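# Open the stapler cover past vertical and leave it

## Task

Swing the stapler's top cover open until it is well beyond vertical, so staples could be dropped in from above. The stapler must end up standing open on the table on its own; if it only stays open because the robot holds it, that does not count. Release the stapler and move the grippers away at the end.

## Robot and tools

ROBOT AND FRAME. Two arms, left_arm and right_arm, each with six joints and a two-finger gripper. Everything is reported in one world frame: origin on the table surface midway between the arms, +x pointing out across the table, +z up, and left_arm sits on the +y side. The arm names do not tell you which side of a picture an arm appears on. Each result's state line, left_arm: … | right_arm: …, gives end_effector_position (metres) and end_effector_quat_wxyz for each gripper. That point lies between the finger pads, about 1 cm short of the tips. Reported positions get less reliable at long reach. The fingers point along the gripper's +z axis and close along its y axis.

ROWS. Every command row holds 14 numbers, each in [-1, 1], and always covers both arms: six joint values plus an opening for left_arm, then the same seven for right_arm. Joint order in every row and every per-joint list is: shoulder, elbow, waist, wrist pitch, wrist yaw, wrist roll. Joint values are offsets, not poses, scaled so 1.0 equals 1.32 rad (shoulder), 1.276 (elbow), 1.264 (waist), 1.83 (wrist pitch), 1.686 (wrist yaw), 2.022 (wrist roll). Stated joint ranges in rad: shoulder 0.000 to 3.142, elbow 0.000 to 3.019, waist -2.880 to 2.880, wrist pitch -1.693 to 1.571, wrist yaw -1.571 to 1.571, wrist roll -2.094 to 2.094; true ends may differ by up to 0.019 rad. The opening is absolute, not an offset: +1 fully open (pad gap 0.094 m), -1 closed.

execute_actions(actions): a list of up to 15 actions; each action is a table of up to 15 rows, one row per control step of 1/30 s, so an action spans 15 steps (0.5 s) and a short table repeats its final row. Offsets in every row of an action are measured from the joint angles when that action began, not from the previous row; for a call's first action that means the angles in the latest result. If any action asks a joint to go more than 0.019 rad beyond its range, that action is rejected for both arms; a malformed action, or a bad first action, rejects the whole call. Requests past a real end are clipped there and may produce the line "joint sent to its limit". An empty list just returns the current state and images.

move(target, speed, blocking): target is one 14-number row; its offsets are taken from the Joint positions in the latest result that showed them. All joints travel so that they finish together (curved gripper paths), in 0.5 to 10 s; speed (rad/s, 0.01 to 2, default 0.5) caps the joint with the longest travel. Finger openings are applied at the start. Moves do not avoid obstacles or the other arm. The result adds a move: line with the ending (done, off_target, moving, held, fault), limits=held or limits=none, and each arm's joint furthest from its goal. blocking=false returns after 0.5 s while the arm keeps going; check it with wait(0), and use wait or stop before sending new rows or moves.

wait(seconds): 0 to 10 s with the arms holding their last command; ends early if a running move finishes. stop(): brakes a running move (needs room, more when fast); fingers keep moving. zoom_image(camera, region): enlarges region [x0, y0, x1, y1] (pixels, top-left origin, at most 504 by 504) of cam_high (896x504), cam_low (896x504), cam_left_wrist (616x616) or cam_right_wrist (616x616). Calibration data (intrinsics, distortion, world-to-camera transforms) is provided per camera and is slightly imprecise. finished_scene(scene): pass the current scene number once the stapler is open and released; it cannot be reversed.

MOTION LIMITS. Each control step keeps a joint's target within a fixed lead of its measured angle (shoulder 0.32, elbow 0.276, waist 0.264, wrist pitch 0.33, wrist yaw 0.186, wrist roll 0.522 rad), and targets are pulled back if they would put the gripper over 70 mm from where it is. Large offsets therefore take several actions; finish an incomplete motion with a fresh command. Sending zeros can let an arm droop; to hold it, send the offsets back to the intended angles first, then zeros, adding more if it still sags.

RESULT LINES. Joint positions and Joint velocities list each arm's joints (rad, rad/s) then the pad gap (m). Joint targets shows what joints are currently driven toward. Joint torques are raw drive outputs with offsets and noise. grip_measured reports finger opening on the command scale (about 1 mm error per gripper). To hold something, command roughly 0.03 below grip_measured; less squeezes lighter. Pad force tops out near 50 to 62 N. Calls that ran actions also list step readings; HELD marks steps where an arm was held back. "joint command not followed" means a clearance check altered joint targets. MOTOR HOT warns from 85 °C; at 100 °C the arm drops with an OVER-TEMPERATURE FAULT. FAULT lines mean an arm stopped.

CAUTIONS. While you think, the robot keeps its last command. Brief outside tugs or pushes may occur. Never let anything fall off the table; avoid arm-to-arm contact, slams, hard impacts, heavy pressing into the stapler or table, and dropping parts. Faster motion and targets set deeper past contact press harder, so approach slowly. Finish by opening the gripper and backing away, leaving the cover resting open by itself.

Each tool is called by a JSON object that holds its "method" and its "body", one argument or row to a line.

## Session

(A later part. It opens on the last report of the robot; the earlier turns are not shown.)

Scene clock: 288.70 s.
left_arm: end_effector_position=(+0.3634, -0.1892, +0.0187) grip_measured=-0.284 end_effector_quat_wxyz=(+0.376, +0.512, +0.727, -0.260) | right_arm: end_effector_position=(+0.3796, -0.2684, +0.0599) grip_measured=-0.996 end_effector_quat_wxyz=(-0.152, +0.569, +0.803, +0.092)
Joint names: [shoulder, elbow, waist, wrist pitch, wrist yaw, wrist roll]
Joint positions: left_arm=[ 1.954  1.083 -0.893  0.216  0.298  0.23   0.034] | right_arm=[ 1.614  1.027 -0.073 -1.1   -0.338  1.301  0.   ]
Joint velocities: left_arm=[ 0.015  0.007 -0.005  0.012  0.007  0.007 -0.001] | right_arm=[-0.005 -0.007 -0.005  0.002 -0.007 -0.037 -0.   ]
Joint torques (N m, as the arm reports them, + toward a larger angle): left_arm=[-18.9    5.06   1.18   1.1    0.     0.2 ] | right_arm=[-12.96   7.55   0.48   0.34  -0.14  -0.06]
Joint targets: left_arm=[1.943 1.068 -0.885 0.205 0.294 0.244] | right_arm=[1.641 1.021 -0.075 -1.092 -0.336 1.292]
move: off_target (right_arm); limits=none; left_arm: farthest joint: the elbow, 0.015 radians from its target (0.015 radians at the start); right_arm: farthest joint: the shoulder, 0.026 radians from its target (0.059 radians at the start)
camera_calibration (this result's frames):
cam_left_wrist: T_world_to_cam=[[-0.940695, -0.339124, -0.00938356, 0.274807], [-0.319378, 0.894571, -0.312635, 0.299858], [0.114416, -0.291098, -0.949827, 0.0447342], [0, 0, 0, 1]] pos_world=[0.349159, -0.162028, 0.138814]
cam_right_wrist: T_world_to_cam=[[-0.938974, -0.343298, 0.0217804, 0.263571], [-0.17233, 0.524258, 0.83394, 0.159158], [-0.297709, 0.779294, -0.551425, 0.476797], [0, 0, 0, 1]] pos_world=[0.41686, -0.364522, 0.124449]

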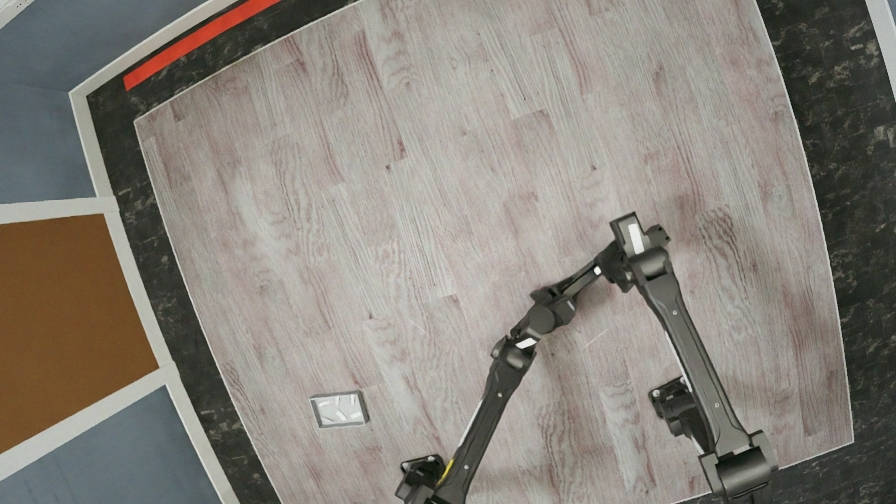

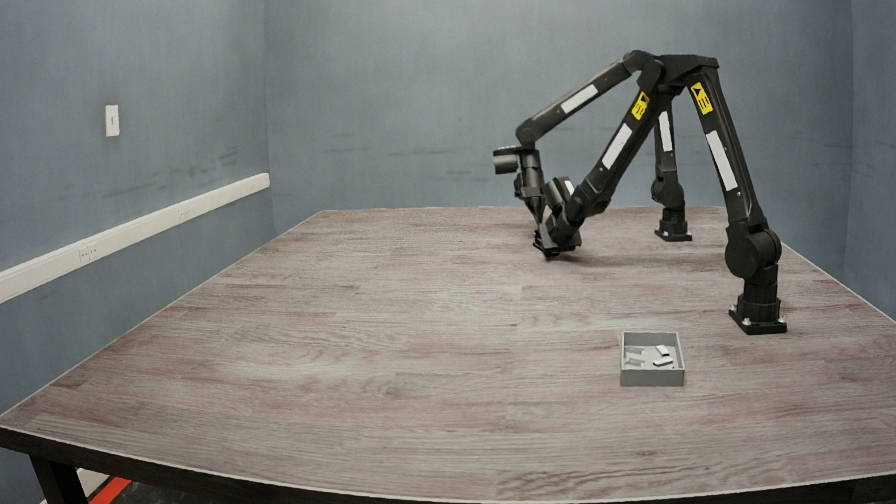

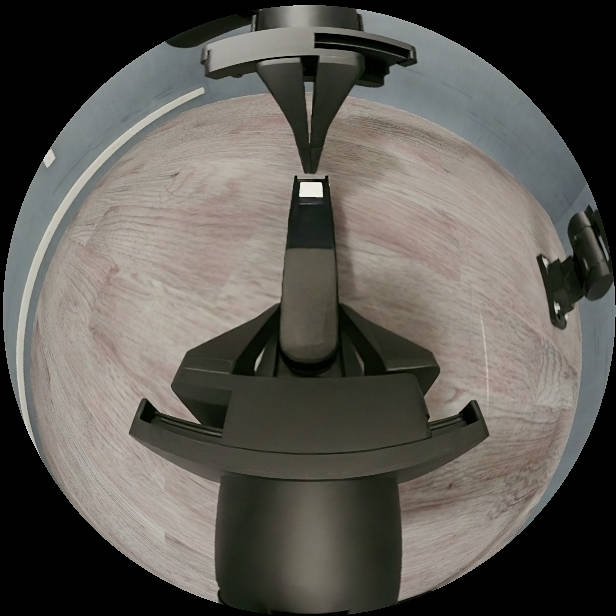

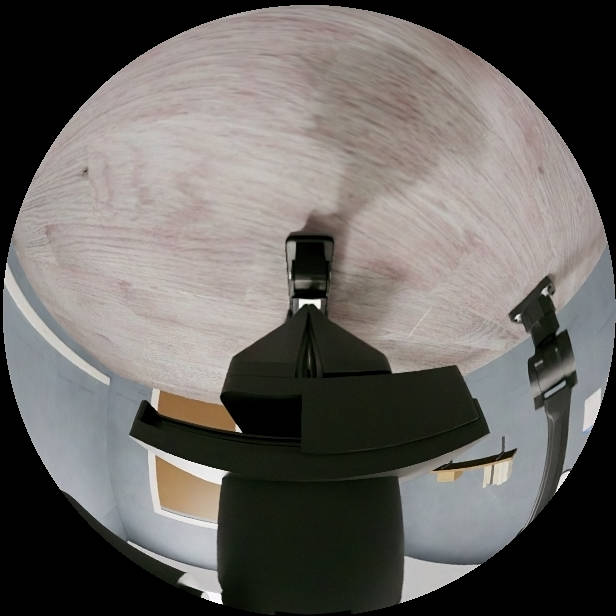

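{"method": "move", "body": {
  "target": [-0.0083, -0.0118, 0.0063, -0.006, -0.002, 0.007, -0.32, 0.041, -0.0047, -0.0016, 0.0084, -0.0225, -0.005, -1],
  "speed": 0.06
}}

{"method": "zoom_image", "body": {
  "camera": "cam_left_wrist",
  "region": [250, 130, 370, 250]
}}

Scene clock: 300.07 s.
left_arm: end_effector_position=(+0.3634, -0.1892, +0.0187) grip_measured=-0.284 end_effector_quat_wxyz=(+0.376, +0.512, +0.727, -0.260) | right_arm: end_effector_position=(+0.3795, -0.2626, +0.0533) grip_measured=-0.996 end_effector_quat_wxyz=(-0.168, +0.568, +0.799, +0.101)
Joint names: [shoulder, elbow, waist, wrist pitch, wrist yaw, wrist roll]
Joint positions: left_arm=[ 1.954  1.083 -0.893  0.216  0.298  0.23   0.034] | right_arm=[ 1.637  1.027 -0.073 -1.093 -0.374  1.301  0.   ]
Joint velocities: left_arm=[ 0.005 -0.002 -0.015  0.007 -0.022 -0.051 -0.   ] | right_arm=[-0.005 -0.002 -0.005 -0.017 -0.037 -0.007 -0.   ]
Joint torques (N m, as the arm reports them, + toward a larger angle): left_arm=[-18.74   5.01   1.19   1.07   0.     0.19] | right_arm=[-12.98   7.38   0.48   0.3   -0.29  -0.06]
Joint targets: left_arm=[1.943 1.068 -0.885 0.205 0.294 0.244] | right_arm=[1.668 1.021 -0.075 -1.085 -0.376 1.292]
move: off_target (right_arm); limits=none; left_arm: farthest joint: the elbow, 0.015 radians from its target (0.015 radians at the start); right_arm: farthest joint: the shoulder, 0.031 radians from its target (0.054 radians at the start)
camera_calibration (this result's frames):
cam_left_wrist: T_world_to_cam=[[-0.940767, -0.338914, -0.00969362, 0.274879], [-0.319088, 0.894675, -0.312633, 0.299772], [0.114628, -0.291022, -0.949825, 0.0446716], [0, 0, 0, 1]] pos_world=[0.34913, -0.162038, 0.138813]
cam_right_wrist: T_world_to_cam=[[-0.939821, -0.340601, 0.026984, 0.266322], [-0.155103, 0.495676, 0.854546, 0.146468], [-0.304434, 0.798934, -0.518675, 0.474491], [0, 0, 0, 1]] pos_world=[0.417464, -0.360979, 0.113757]

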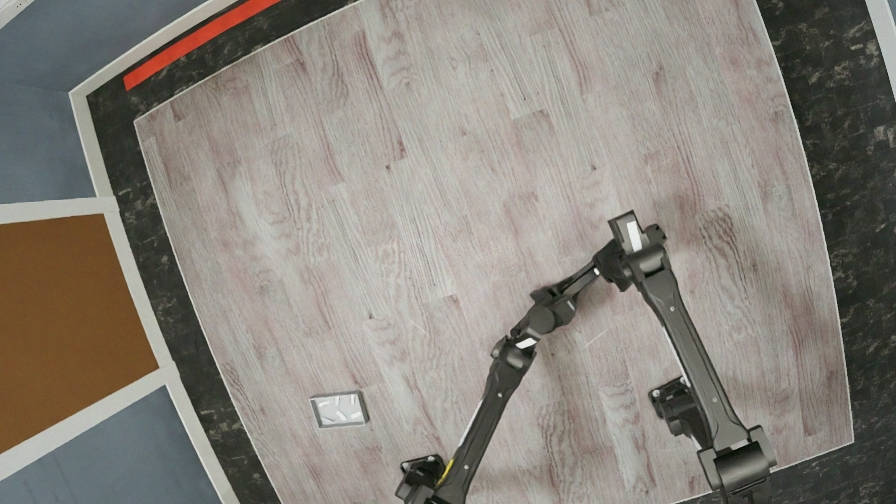

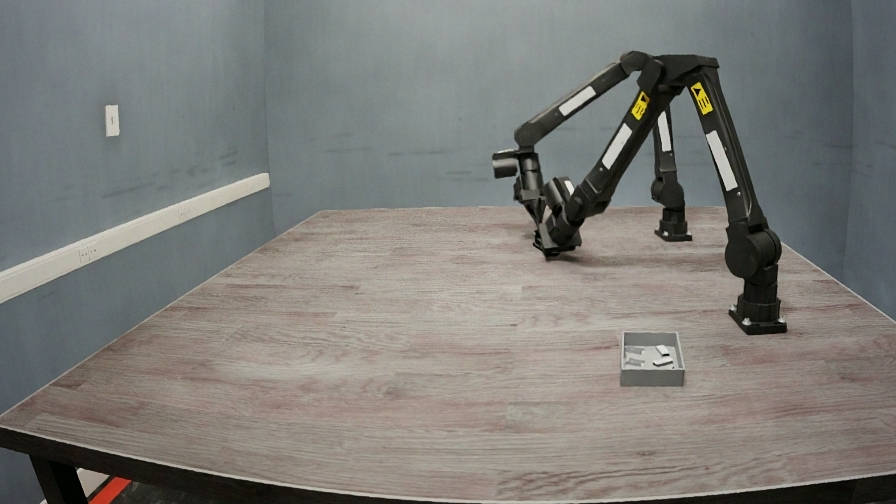

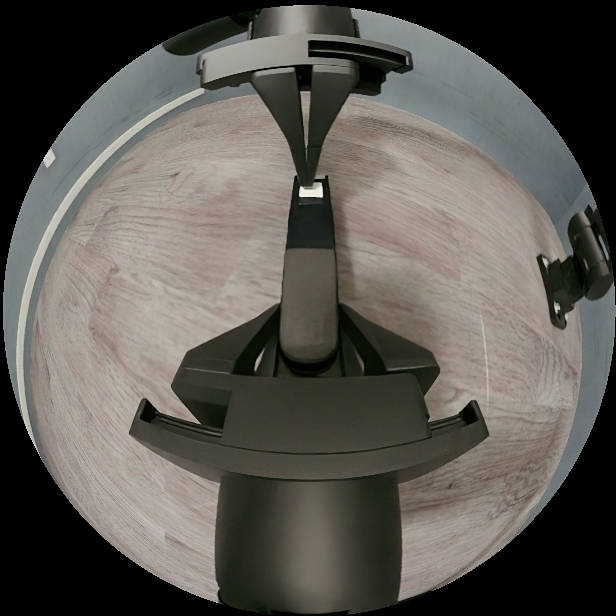

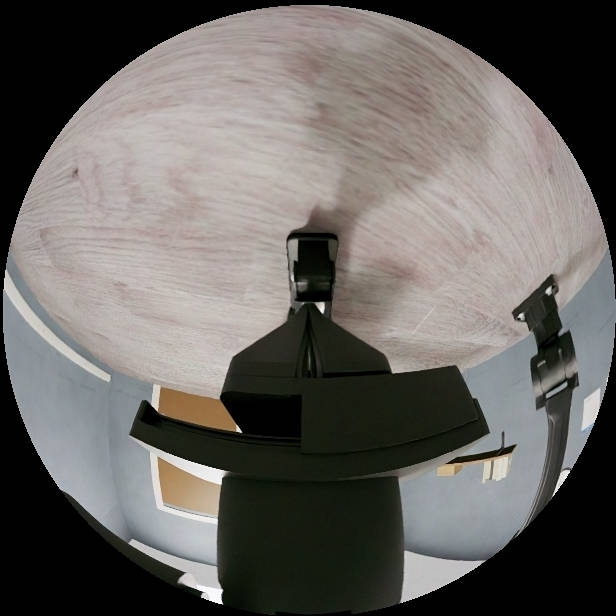

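Region (250, 130, 370, 250) of cam_left_wrist's 616x616 image, scaled by 4.200, with more detail than that image has.

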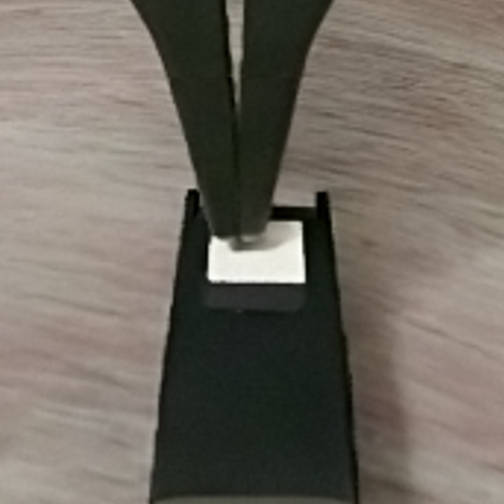

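{"method": "move", "body": {
  "target": [-0.0083, -0.0118, 0.0063, -0.006, -0.002, 0.007, -0.32, 0.042, -0.0047, -0.0016, 0.0044, -0.001, -0.005, -1],
  "speed": 0.06
}}

{"method": "zoom_image", "body": {
  "camera": "cam_left_wrist",
  "region": [250, 130, 370, 250]
}}

Scene clock: 305.00 s.
left_arm: end_effector_position=(+0.3634, -0.1892, +0.0187) grip_measured=-0.284 end_effector_quat_wxyz=(+0.376, +0.512, +0.727, -0.260) | right_arm: end_effector_position=(+0.3794, -0.2624, +0.0528) grip_measured=-0.996 end_effector_quat_wxyz=(-0.169, +0.568, +0.799, +0.101)
Joint names: [shoulder, elbow, waist, wrist pitch, wrist yaw, wrist roll]
Joint positions: left_arm=[ 1.954  1.083 -0.893  0.216  0.298  0.23   0.034] | right_arm=[ 1.638  1.027 -0.073 -1.093 -0.376  1.3    0.   ]
Joint velocities: left_arm=[-0.024  0.002 -0.005  0.022 -0.037 -0.051  0.   ] | right_arm=[ 0.015 -0.007  0.015 -0.002 -0.037  0.007 -0.001]
Joint torques (N m, as the arm reports them, + toward a larger angle): left_arm=[-18.96   5.03   0.97   1.1    0.     0.2 ] | right_arm=[-10.83   7.39   0.47   0.31  -0.27  -0.07]
Joint targets: left_arm=[1.943 1.068 -0.885 0.205 0.294 0.245] | right_arm=[1.692 1.021 -0.075 -1.085 -0.376 1.290]
move: off_target (right_arm); limits=none; left_arm: farthest joint: the elbow, 0.015 radians from its target (0.015 radians at the start); right_arm: farthest joint: the shoulder, 0.054 radians from its target (0.056 radians at the start)
camera_calibration (this result's frames):
cam_left_wrist: T_world_to_cam=[[-0.940767, -0.338914, -0.00969362, 0.274879], [-0.319088, 0.894675, -0.312633, 0.299772], [0.114628, -0.291022, -0.949825, 0.0446716], [0, 0, 0, 1]] pos_world=[0.34913, -0.162038, 0.138813]
cam_right_wrist: T_world_to_cam=[[-0.939611, -0.341114, 0.0277767, 0.266039], [-0.154168, 0.494325, 0.855497, 0.145981], [-0.305553, 0.799552, -0.517063, 0.47452], [0, 0, 0, 1]] pos_world=[0.41747, -0.360816, 0.11308]

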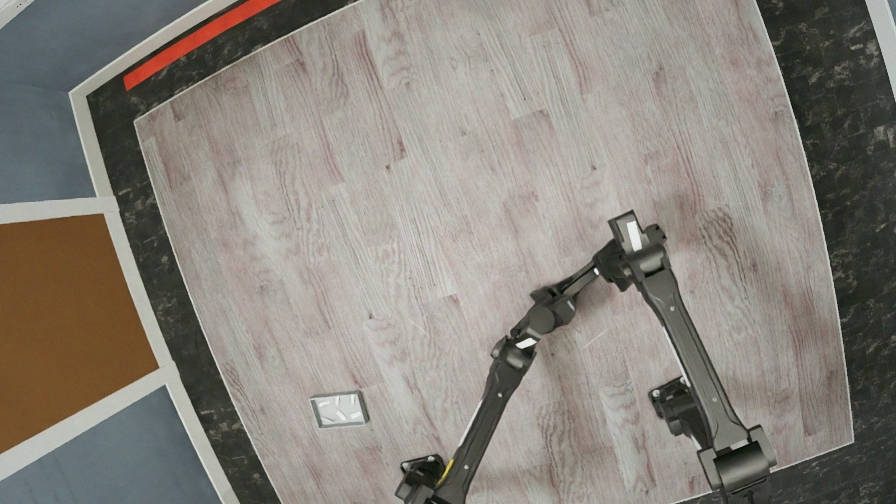

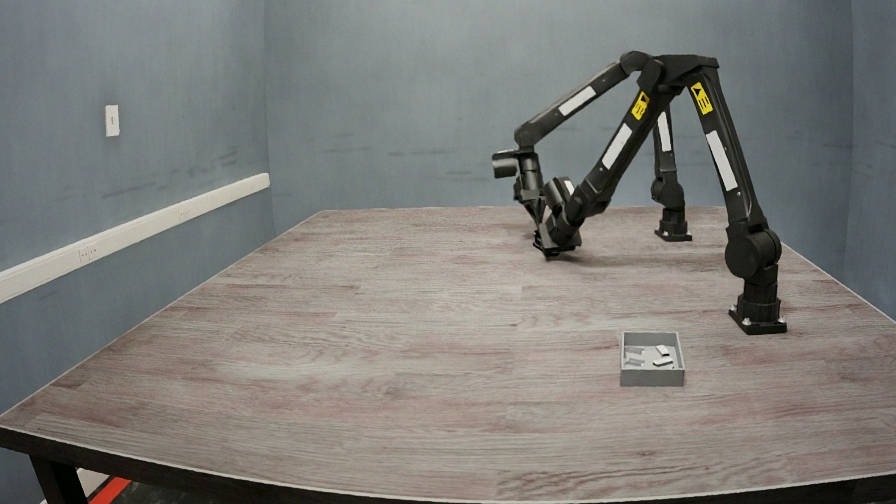

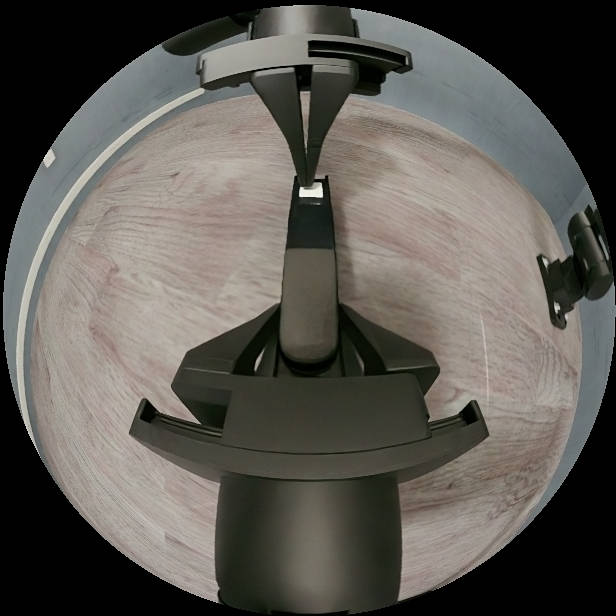

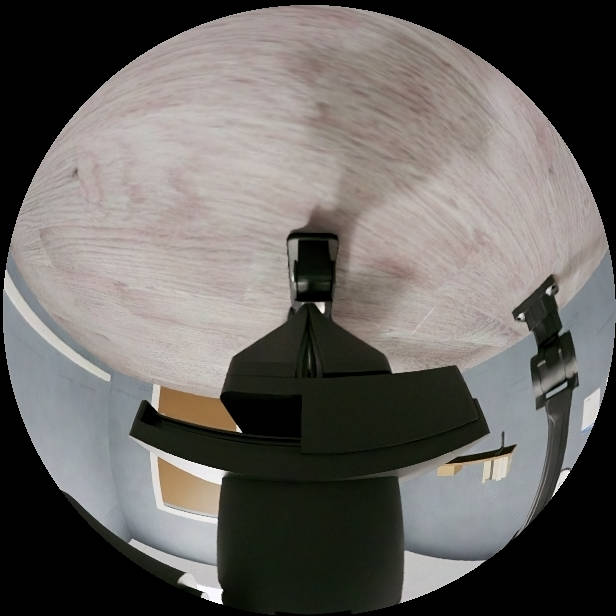

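Region (250, 130, 370, 250) of cam_left_wrist's 616x616 image, scaled by 4.200, with more detail than that image has.

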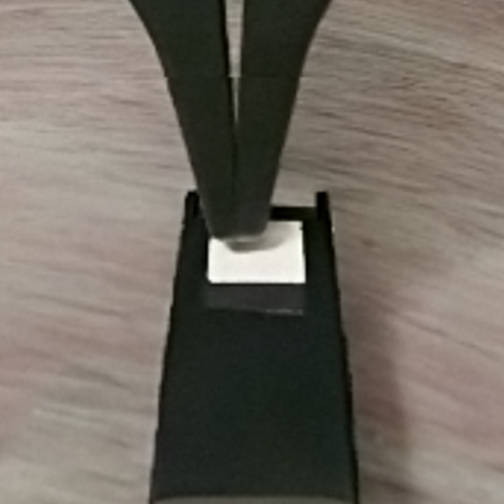

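{"method": "execute_actions", "body": {
  "actions": [
    [[-0.0083,-0.0118,0.0063,-0.006,-0.002,0.007,-0.32,0.042,-0.0047,0.002,0.0044,0,-0.005,-1],[-0.0083,-0.0118,0.0063,-0.006,-0.002,0.007,-0.32,0.042,-0.0047,0.005,0.0044,0,-0.005,-1],[-0.0083,-0.0118,0.0063,-0.006,-0.002,0.007,-0.32,0.042,-0.0047,0.008,0.0044,0,-0.005,-1],[-0.0083,-0.0118,0.0063,-0.006,-0.002,0.007,-0.32,0.042,-0.0047,0.010,0.0044,0,-0.005,-1],[-0.0083,-0.0118,0.0063,-0.006,-0.002,0.007,-0.32,0.042,-0.0047,0.012,0.0044,0,-0.005,-1],[-0.0083,-0.0118,0.0063,-0.006,-0.002,0.007,-0.32,0.042,-0.0047,0.014,0.0044,0,-0.005,-1],[-0.0083,-0.0118,0.0063,-0.006,-0.002,0.007,-0.32,0.042,-0.0047,0.016,0.0044,0,-0.005,-1],[-0.0083,-0.0118,0.0063,-0.006,-0.002,0.007,-0.32,0.042,-0.0047,0.018,0.0044,0,-0.005,-1],[-0.0083,-0.0118,0.0063,-0.006,-0.002,0.007,-0.32,0.042,-0.0047,0.020,0.0044,0,-0.005,-1],[-0.0083,-0.0118,0.0063,-0.006,-0.002,0.007,-0.32,0.042,-0.0047,0.022,0.0044,0,-0.005,-1],[-0.0083,-0.0118,0.0063,-0.006,-0.002,0.007,-0.32,0.042,-0.0047,0.024,0.0044,0,-0.005,-1],[-0.0083,-0.0118,0.0063,-0.006,-0.002,0.007,-0.32,0.042,-0.0047,0.026,0.0044,0,-0.005,-1]]
  ]
}}

{"method": "wait", "body": {
  "seconds": 0.5
}}

{"method": "zoom_image", "body": {
  "camera": "cam_left_wrist",
  "region": [250, 130, 370, 250]
}}

Scene clock: 314.80 s.
left_arm: end_effector_position=(+0.3634, -0.1892, +0.0187) grip_measured=-0.284 end_effector_quat_wxyz=(+0.376, +0.512, +0.727, -0.260) | right_arm: end_effector_position=(+0.3779, -0.2568, +0.0528) grip_measured=-0.996 end_effector_quat_wxyz=(-0.170, +0.562, +0.803, +0.101)
Joint names: [shoulder, elbow, waist, wrist pitch, wrist yaw, wrist roll]
Joint positions: left_arm=[ 1.954  1.083 -0.893  0.216  0.298  0.23   0.034] | right_arm=[ 1.638  1.027 -0.059 -1.093 -0.376  1.299  0.   ]
Joint velocities: left_arm=[-0.005 -0.012  0.005  0.002 -0.037 -0.037 -0.002] | right_arm=[-0.015 -0.007  0.044 -0.002 -0.022  0.037 -0.001]
Joint torques (N m, as the arm reports them, + toward a larger angle): left_arm=[-18.97   5.05   1.36   1.02  -0.01   0.2 ] | right_arm=[-10.52   7.47   1.99   0.29  -0.18  -0.1 ]
Joint targets: left_arm=[1.943 1.068 -0.885 0.205 0.294 0.245] | right_arm=[1.693 1.021 -0.041 -1.085 -0.376 1.290]
Step readings (joint positions):
0: left_arm=[1.954 1.083 -0.893 0.216 0.298 0.230] | right_arm=[1.638 1.027 -0.073 -1.093 -0.376 1.300]
1: left_arm=[1.954 1.083 -0.893 0.216 0.298 0.230] | right_arm=[1.638 1.027 -0.073 -1.093 -0.376 1.300]
2: left_arm=[1.954 1.083 -0.893 0.216 0.298 0.230] | right_arm=[1.638 1.027 -0.073 -1.093 -0.376 1.300]
4: left_arm=[1.954 1.083 -0.893 0.216 0.298 0.230] | right_arm=[1.638 1.027 -0.073 -1.093 -0.376 1.300]
8: left_arm=[1.954 1.083 -0.893 0.216 0.298 0.230] | right_arm=[1.638 1.027 -0.072 -1.093 -0.376 1.300]
15: Joint positions above
camera_calibration (this result's frames):
cam_left_wrist: T_world_to_cam=[[-0.940767, -0.338914, -0.00969362, 0.274879], [-0.319088, 0.894675, -0.312633, 0.299772], [0.114628, -0.291022, -0.949825, 0.0446716], [0, 0, 0, 1]] pos_world=[0.34913, -0.162038, 0.138813]
cam_right_wrist: T_world_to_cam=[[-0.934478, -0.354966, 0.0273847, 0.261123], [-0.161648, 0.491568, 0.855705, 0.145105], [-0.317207, 0.795211, -0.516739, 0.472932], [0, 0, 0, 1]] pos_world=[0.417487, -0.35472, 0.113065]

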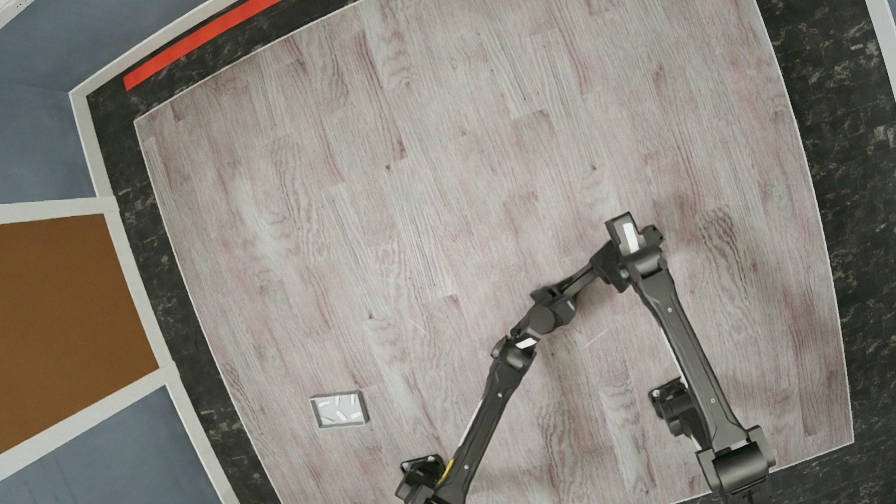

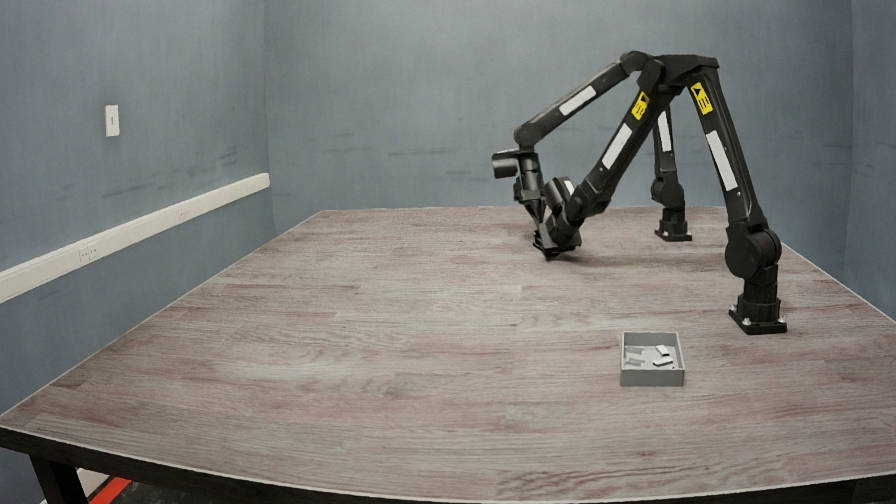

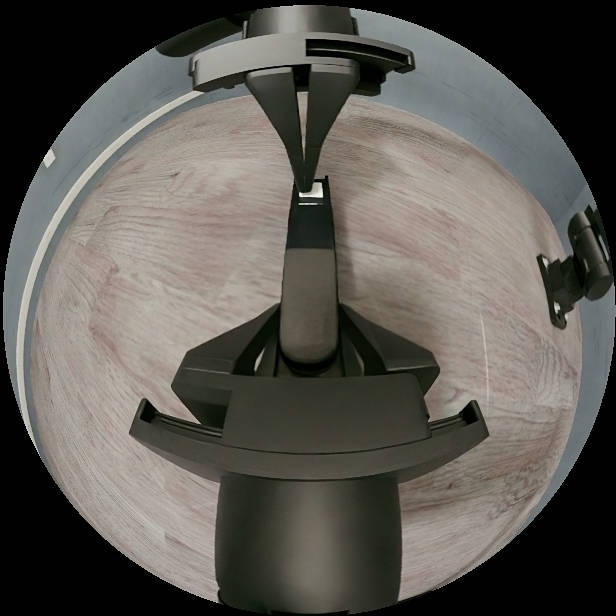

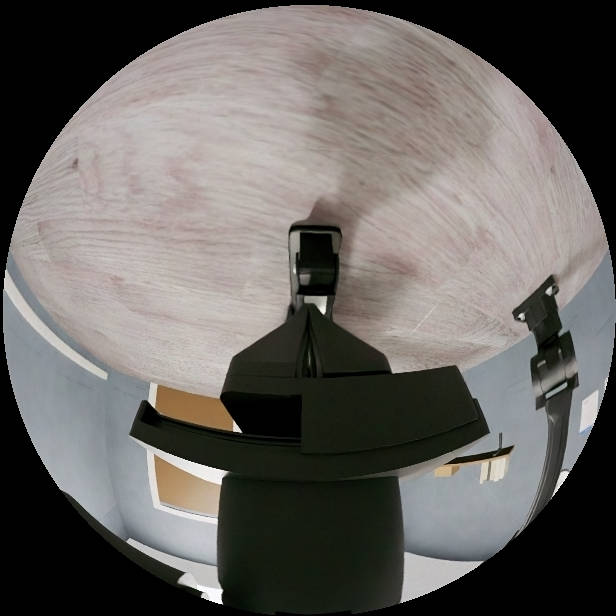

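Scene clock: 315.30 s.
left_arm: end_effector_position=(+0.3634, -0.1892, +0.0187) grip_measured=-0.284 end_effector_quat_wxyz=(+0.376, +0.512, +0.727, -0.260) | right_arm: end_effector_position=(+0.3778, -0.2562, +0.0529) grip_measured=-0.996 end_effector_quat_wxyz=(-0.171, +0.562, +0.803, +0.101)
Joint names: [shoulder, elbow, waist, wrist pitch, wrist yaw, wrist roll]
Joint positions: left_arm=[ 1.954  1.083 -0.893  0.216  0.298  0.23   0.034] | right_arm=[ 1.638  1.027 -0.058 -1.093 -0.377  1.299  0.   ]
Joint velocities: left_arm=[ 0.015 -0.007 -0.015  0.012  0.051 -0.066  0.001] | right_arm=[-0.005  0.002  0.005 -0.007 -0.007 -0.007 -0.001]
Joint torques (N m, as the arm reports them, + toward a larger angle): left_arm=[-18.81   5.08   1.22   1.04  -0.01   0.2 ] | right_arm=[-10.78   7.4    2.08   0.31  -0.2   -0.06]
Joint targets: left_arm=[1.943 1.068 -0.885 0.205 0.294 0.245] | right_arm=[1.693 1.021 -0.040 -1.085 -0.376 1.290]
wait: 0.50 s; at rest by 0.17 s
camera_calibration (this result's frames):
cam_left_wrist: T_world_to_cam=[[-0.940767, -0.338914, -0.00969362, 0.274879], [-0.319088, 0.894675, -0.312633, 0.299772], [0.114628, -0.291022, -0.949825, 0.0446716], [0, 0, 0, 1]] pos_world=[0.34913, -0.162038, 0.138813]
cam_right_wrist: T_world_to_cam=[[-0.934105, -0.355961, 0.0271902, 0.26082], [-0.162094, 0.490755, 0.856087, 0.144706], [-0.318077, 0.795268, -0.516116, 0.472777], [0, 0, 0, 1]] pos_world=[0.417469, -0.354158, 0.113036]

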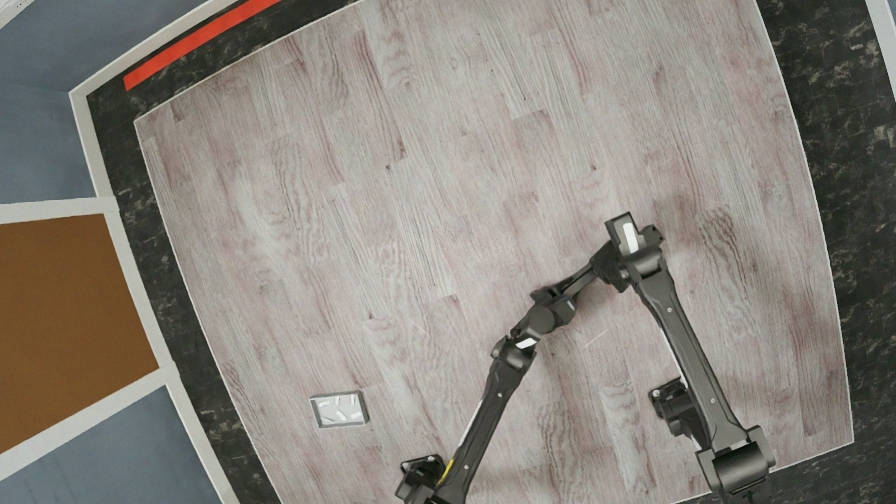

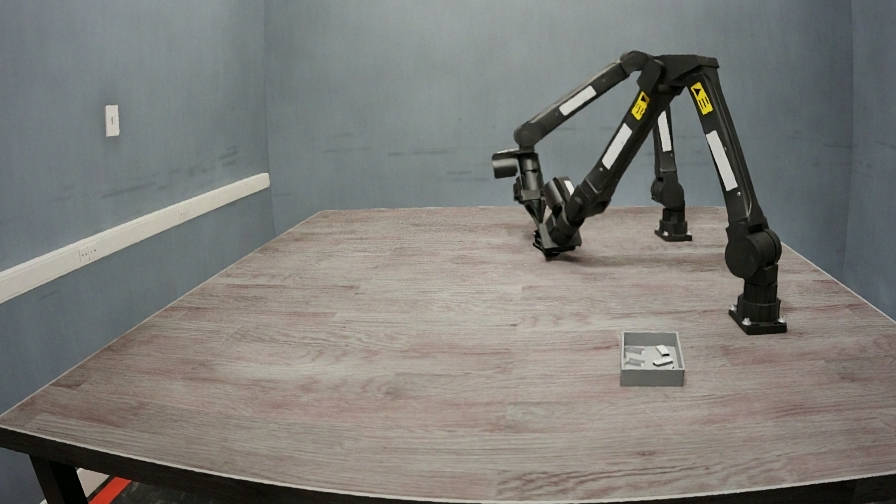

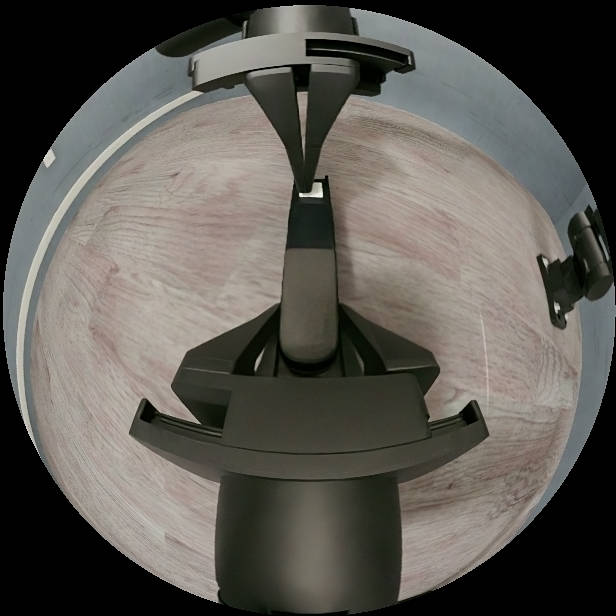

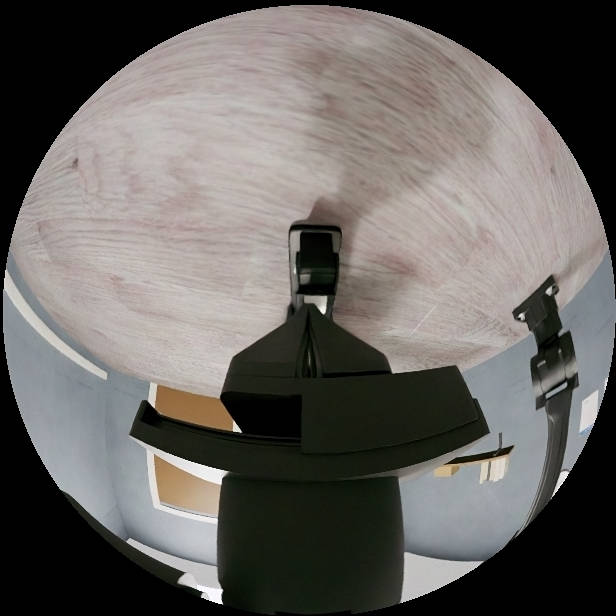

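Region (250, 130, 370, 250) of cam_left_wrist's 616x616 image, scaled by 4.200, with more detail than that image has.

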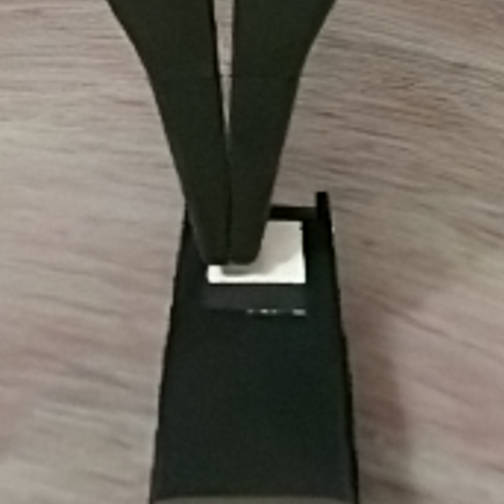

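{"method": "move", "body": {
  "target": [-0.0083, -0.0118, 0.0063, -0.006, -0.002, 0.007, -0.32, -0.006, -0.0047, -0.0293, -0.009, 0, -0.005, -1],
  "speed": 0.06
}}

{"method": "zoom_image", "body": {
  "camera": "cam_left_wrist",
  "region": [250, 130, 370, 250]
}}

Scene clock: 323.60 s.
left_arm: end_effector_position=(+0.3634, -0.1892, +0.0187) grip_measured=-0.284 end_effector_quat_wxyz=(+0.376, +0.512, +0.727, -0.260) | right_arm: end_effector_position=(+0.3788, -0.2677, +0.0541) grip_measured=-0.996 end_effector_quat_wxyz=(-0.172, +0.573, +0.795, +0.102)
Joint names: [shoulder, elbow, waist, wrist pitch, wrist yaw, wrist roll]
Joint positions: left_arm=[ 1.954  1.083 -0.893  0.216  0.298  0.23   0.034] | right_arm=[ 1.636  1.027 -0.087 -1.101 -0.378  1.298  0.   ]
Joint velocities: left_arm=[-0.015 -0.007 -0.015 -0.012 -0.095  0.037 -0.   ] | right_arm=[-0.005 -0.002 -0.005 -0.017  0.037 -0.022 -0.001]
Joint torques (N m, as the arm reports them, + toward a larger angle): left_arm=[-18.67   5.04   1.22   1.05   0.01   0.21] | right_arm=[-16.     7.33  -0.16  -0.29  -0.23  -0.09]
Joint targets: left_arm=[1.943 1.068 -0.885 0.205 0.294 0.244] | right_arm=[1.630 1.021 -0.095 -1.109 -0.377 1.289]
move: done; limits=none; left_arm: farthest joint: the elbow, 0.015 radians from its target (0.015 radians at the start); right_arm: farthest joint: the wrist roll, 0.009 radians from its target (0.010 radians at the start)
camera_calibration (this result's frames):
cam_left_wrist: T_world_to_cam=[[-0.940767, -0.338914, -0.00969362, 0.274879], [-0.319088, 0.894675, -0.312633, 0.299772], [0.114628, -0.291022, -0.949825, 0.0446716], [0, 0, 0, 1]] pos_world=[0.34913, -0.162038, 0.138813]
cam_right_wrist: T_world_to_cam=[[-0.943661, -0.329284, 0.0328143, 0.268123], [-0.142844, 0.494784, 0.857195, 0.143209], [-0.298496, 0.804214, -0.513945, 0.477689], [0, 0, 0, 1]] pos_world=[0.416062, -0.366734, 0.11395]

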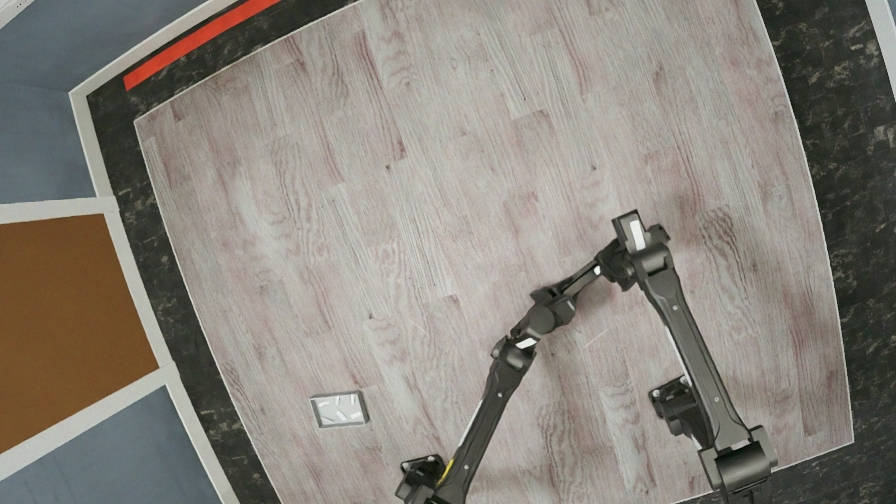

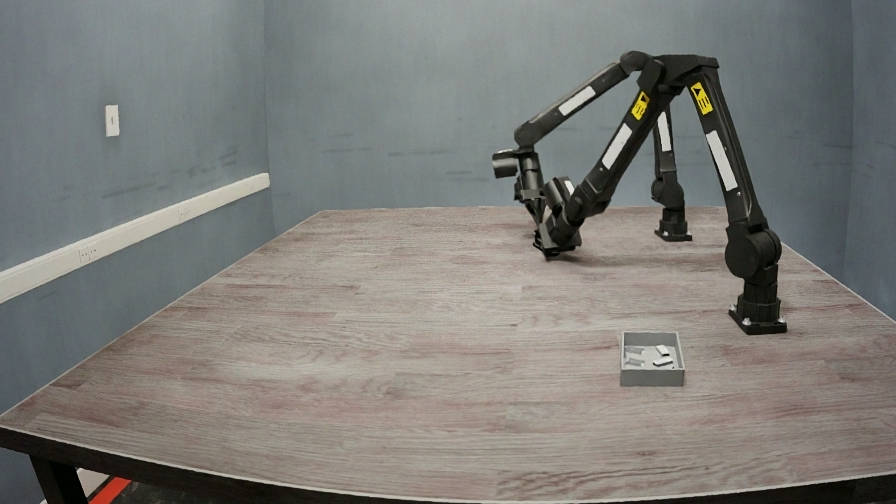

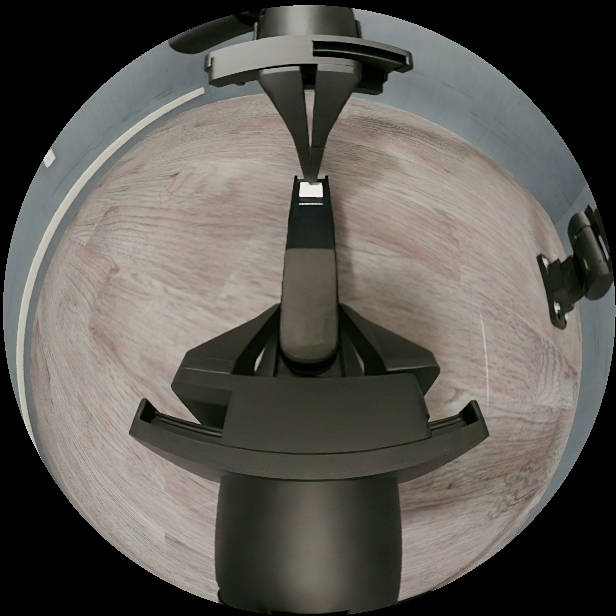

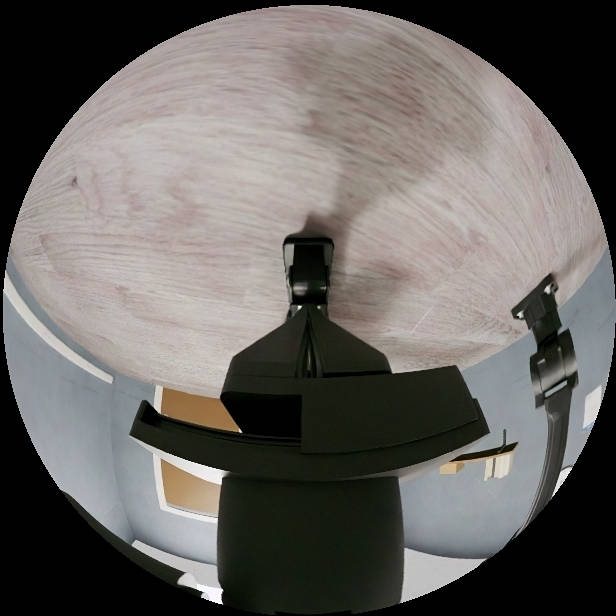

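Region (250, 130, 370, 250) of cam_left_wrist's 616x616 image, scaled by 4.200, with more detail than that image has.

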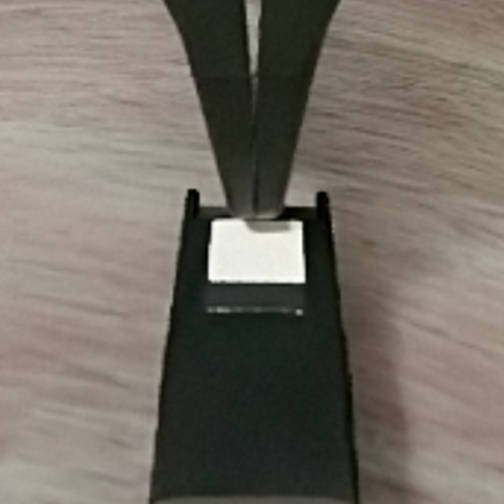

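{"method": "execute_actions", "body": {
  "actions": []
}}

Scene clock: 333.67 s.
left_arm: end_effector_position=(+0.3634, -0.1892, +0.0187) grip_measured=-0.284 end_effector_quat_wxyz=(+0.376, +0.512, +0.727, -0.260) | right_arm: end_effector_position=(+0.3788, -0.2677, +0.0541) grip_measured=-0.996 end_effector_quat_wxyz=(-0.172, +0.573, +0.795, +0.102)
Joint names: [shoulder, elbow, waist, wrist pitch, wrist yaw, wrist roll]
Joint positions: left_arm=[ 1.954  1.083 -0.893  0.216  0.298  0.23   0.034] | right_arm=[ 1.636  1.027 -0.087 -1.101 -0.378  1.298  0.   ]
Joint velocities: left_arm=[-0.015 -0.007 -0.015 -0.002  0.037 -0.037 -0.   ] | right_arm=[ 0.005 -0.017 -0.005  0.002 -0.037  0.007  0.001]
Joint torques (N m, as the arm reports them, + toward a larger angle): left_arm=[-18.79   5.07   1.19   1.06  -0.01   0.22] | right_arm=[-16.06   7.37   0.    -0.3   -0.22  -0.06]
Joint targets: left_arm=[1.943 1.068 -0.885 0.205 0.294 0.244] | right_arm=[1.630 1.021 -0.095 -1.109 -0.377 1.289]
camera_calibration (this result's frames):
cam_left_wrist: T_world_to_cam=[[-0.940767, -0.338914, -0.00969362, 0.274879], [-0.319088, 0.894675, -0.312633, 0.299772], [0.114628, -0.291022, -0.949825, 0.0446716], [0, 0, 0, 1]] pos_world=[0.34913, -0.162038, 0.138813]
cam_right_wrist: T_world_to_cam=[[-0.943661, -0.329284, 0.0328143, 0.268123], [-0.142844, 0.494784, 0.857195, 0.143209], [-0.298496, 0.804214, -0.513945, 0.477689], [0, 0, 0, 1]] pos_world=[0.416062, -0.366734, 0.11395]

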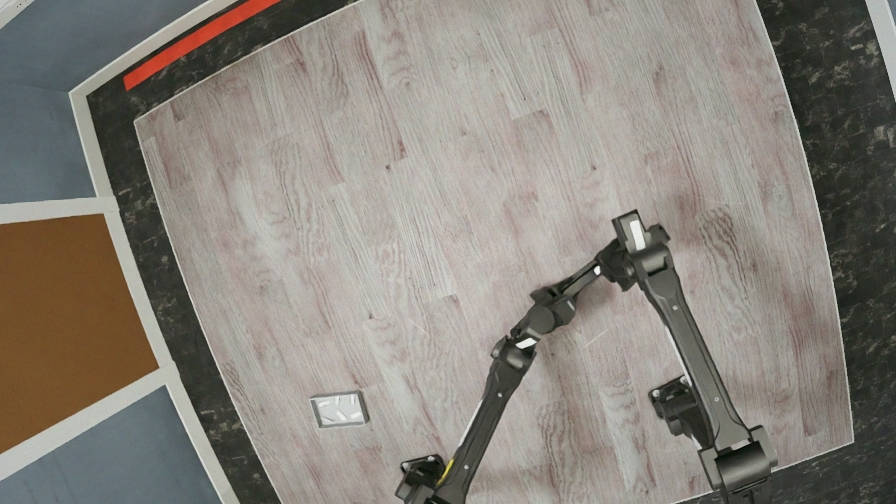

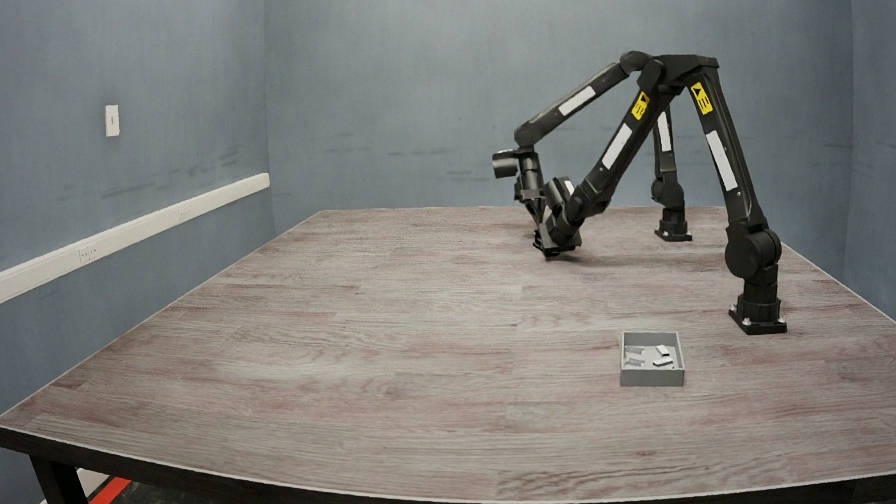

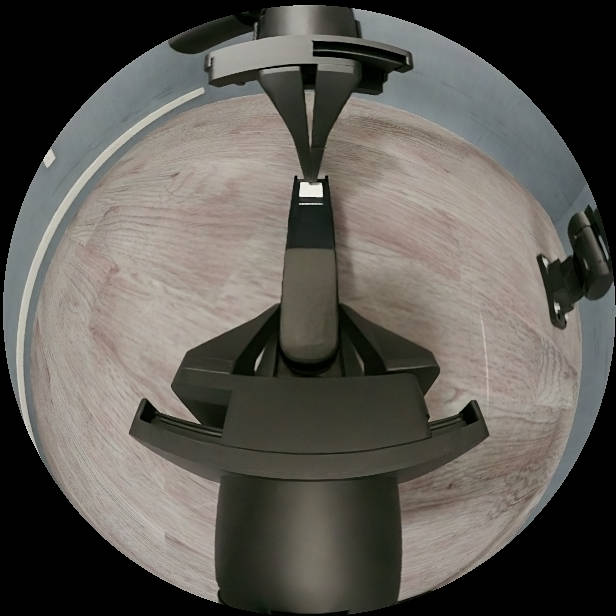

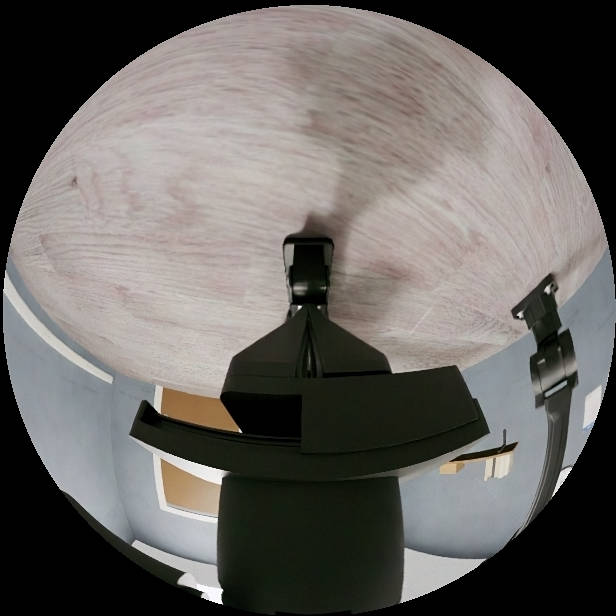

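{"method": "zoom_image", "body": {
  "camera": "cam_left_wrist",
  "region": [250, 130, 370, 250]
}}

Region (250, 130, 370, 250) of cam_left_wrist's 616x616 image, scaled by 4.200, with more detail than that image has.

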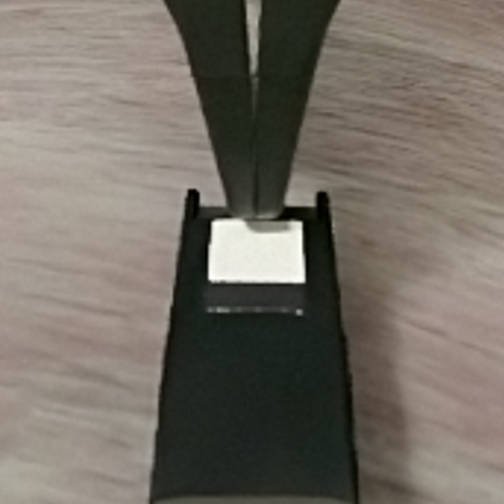

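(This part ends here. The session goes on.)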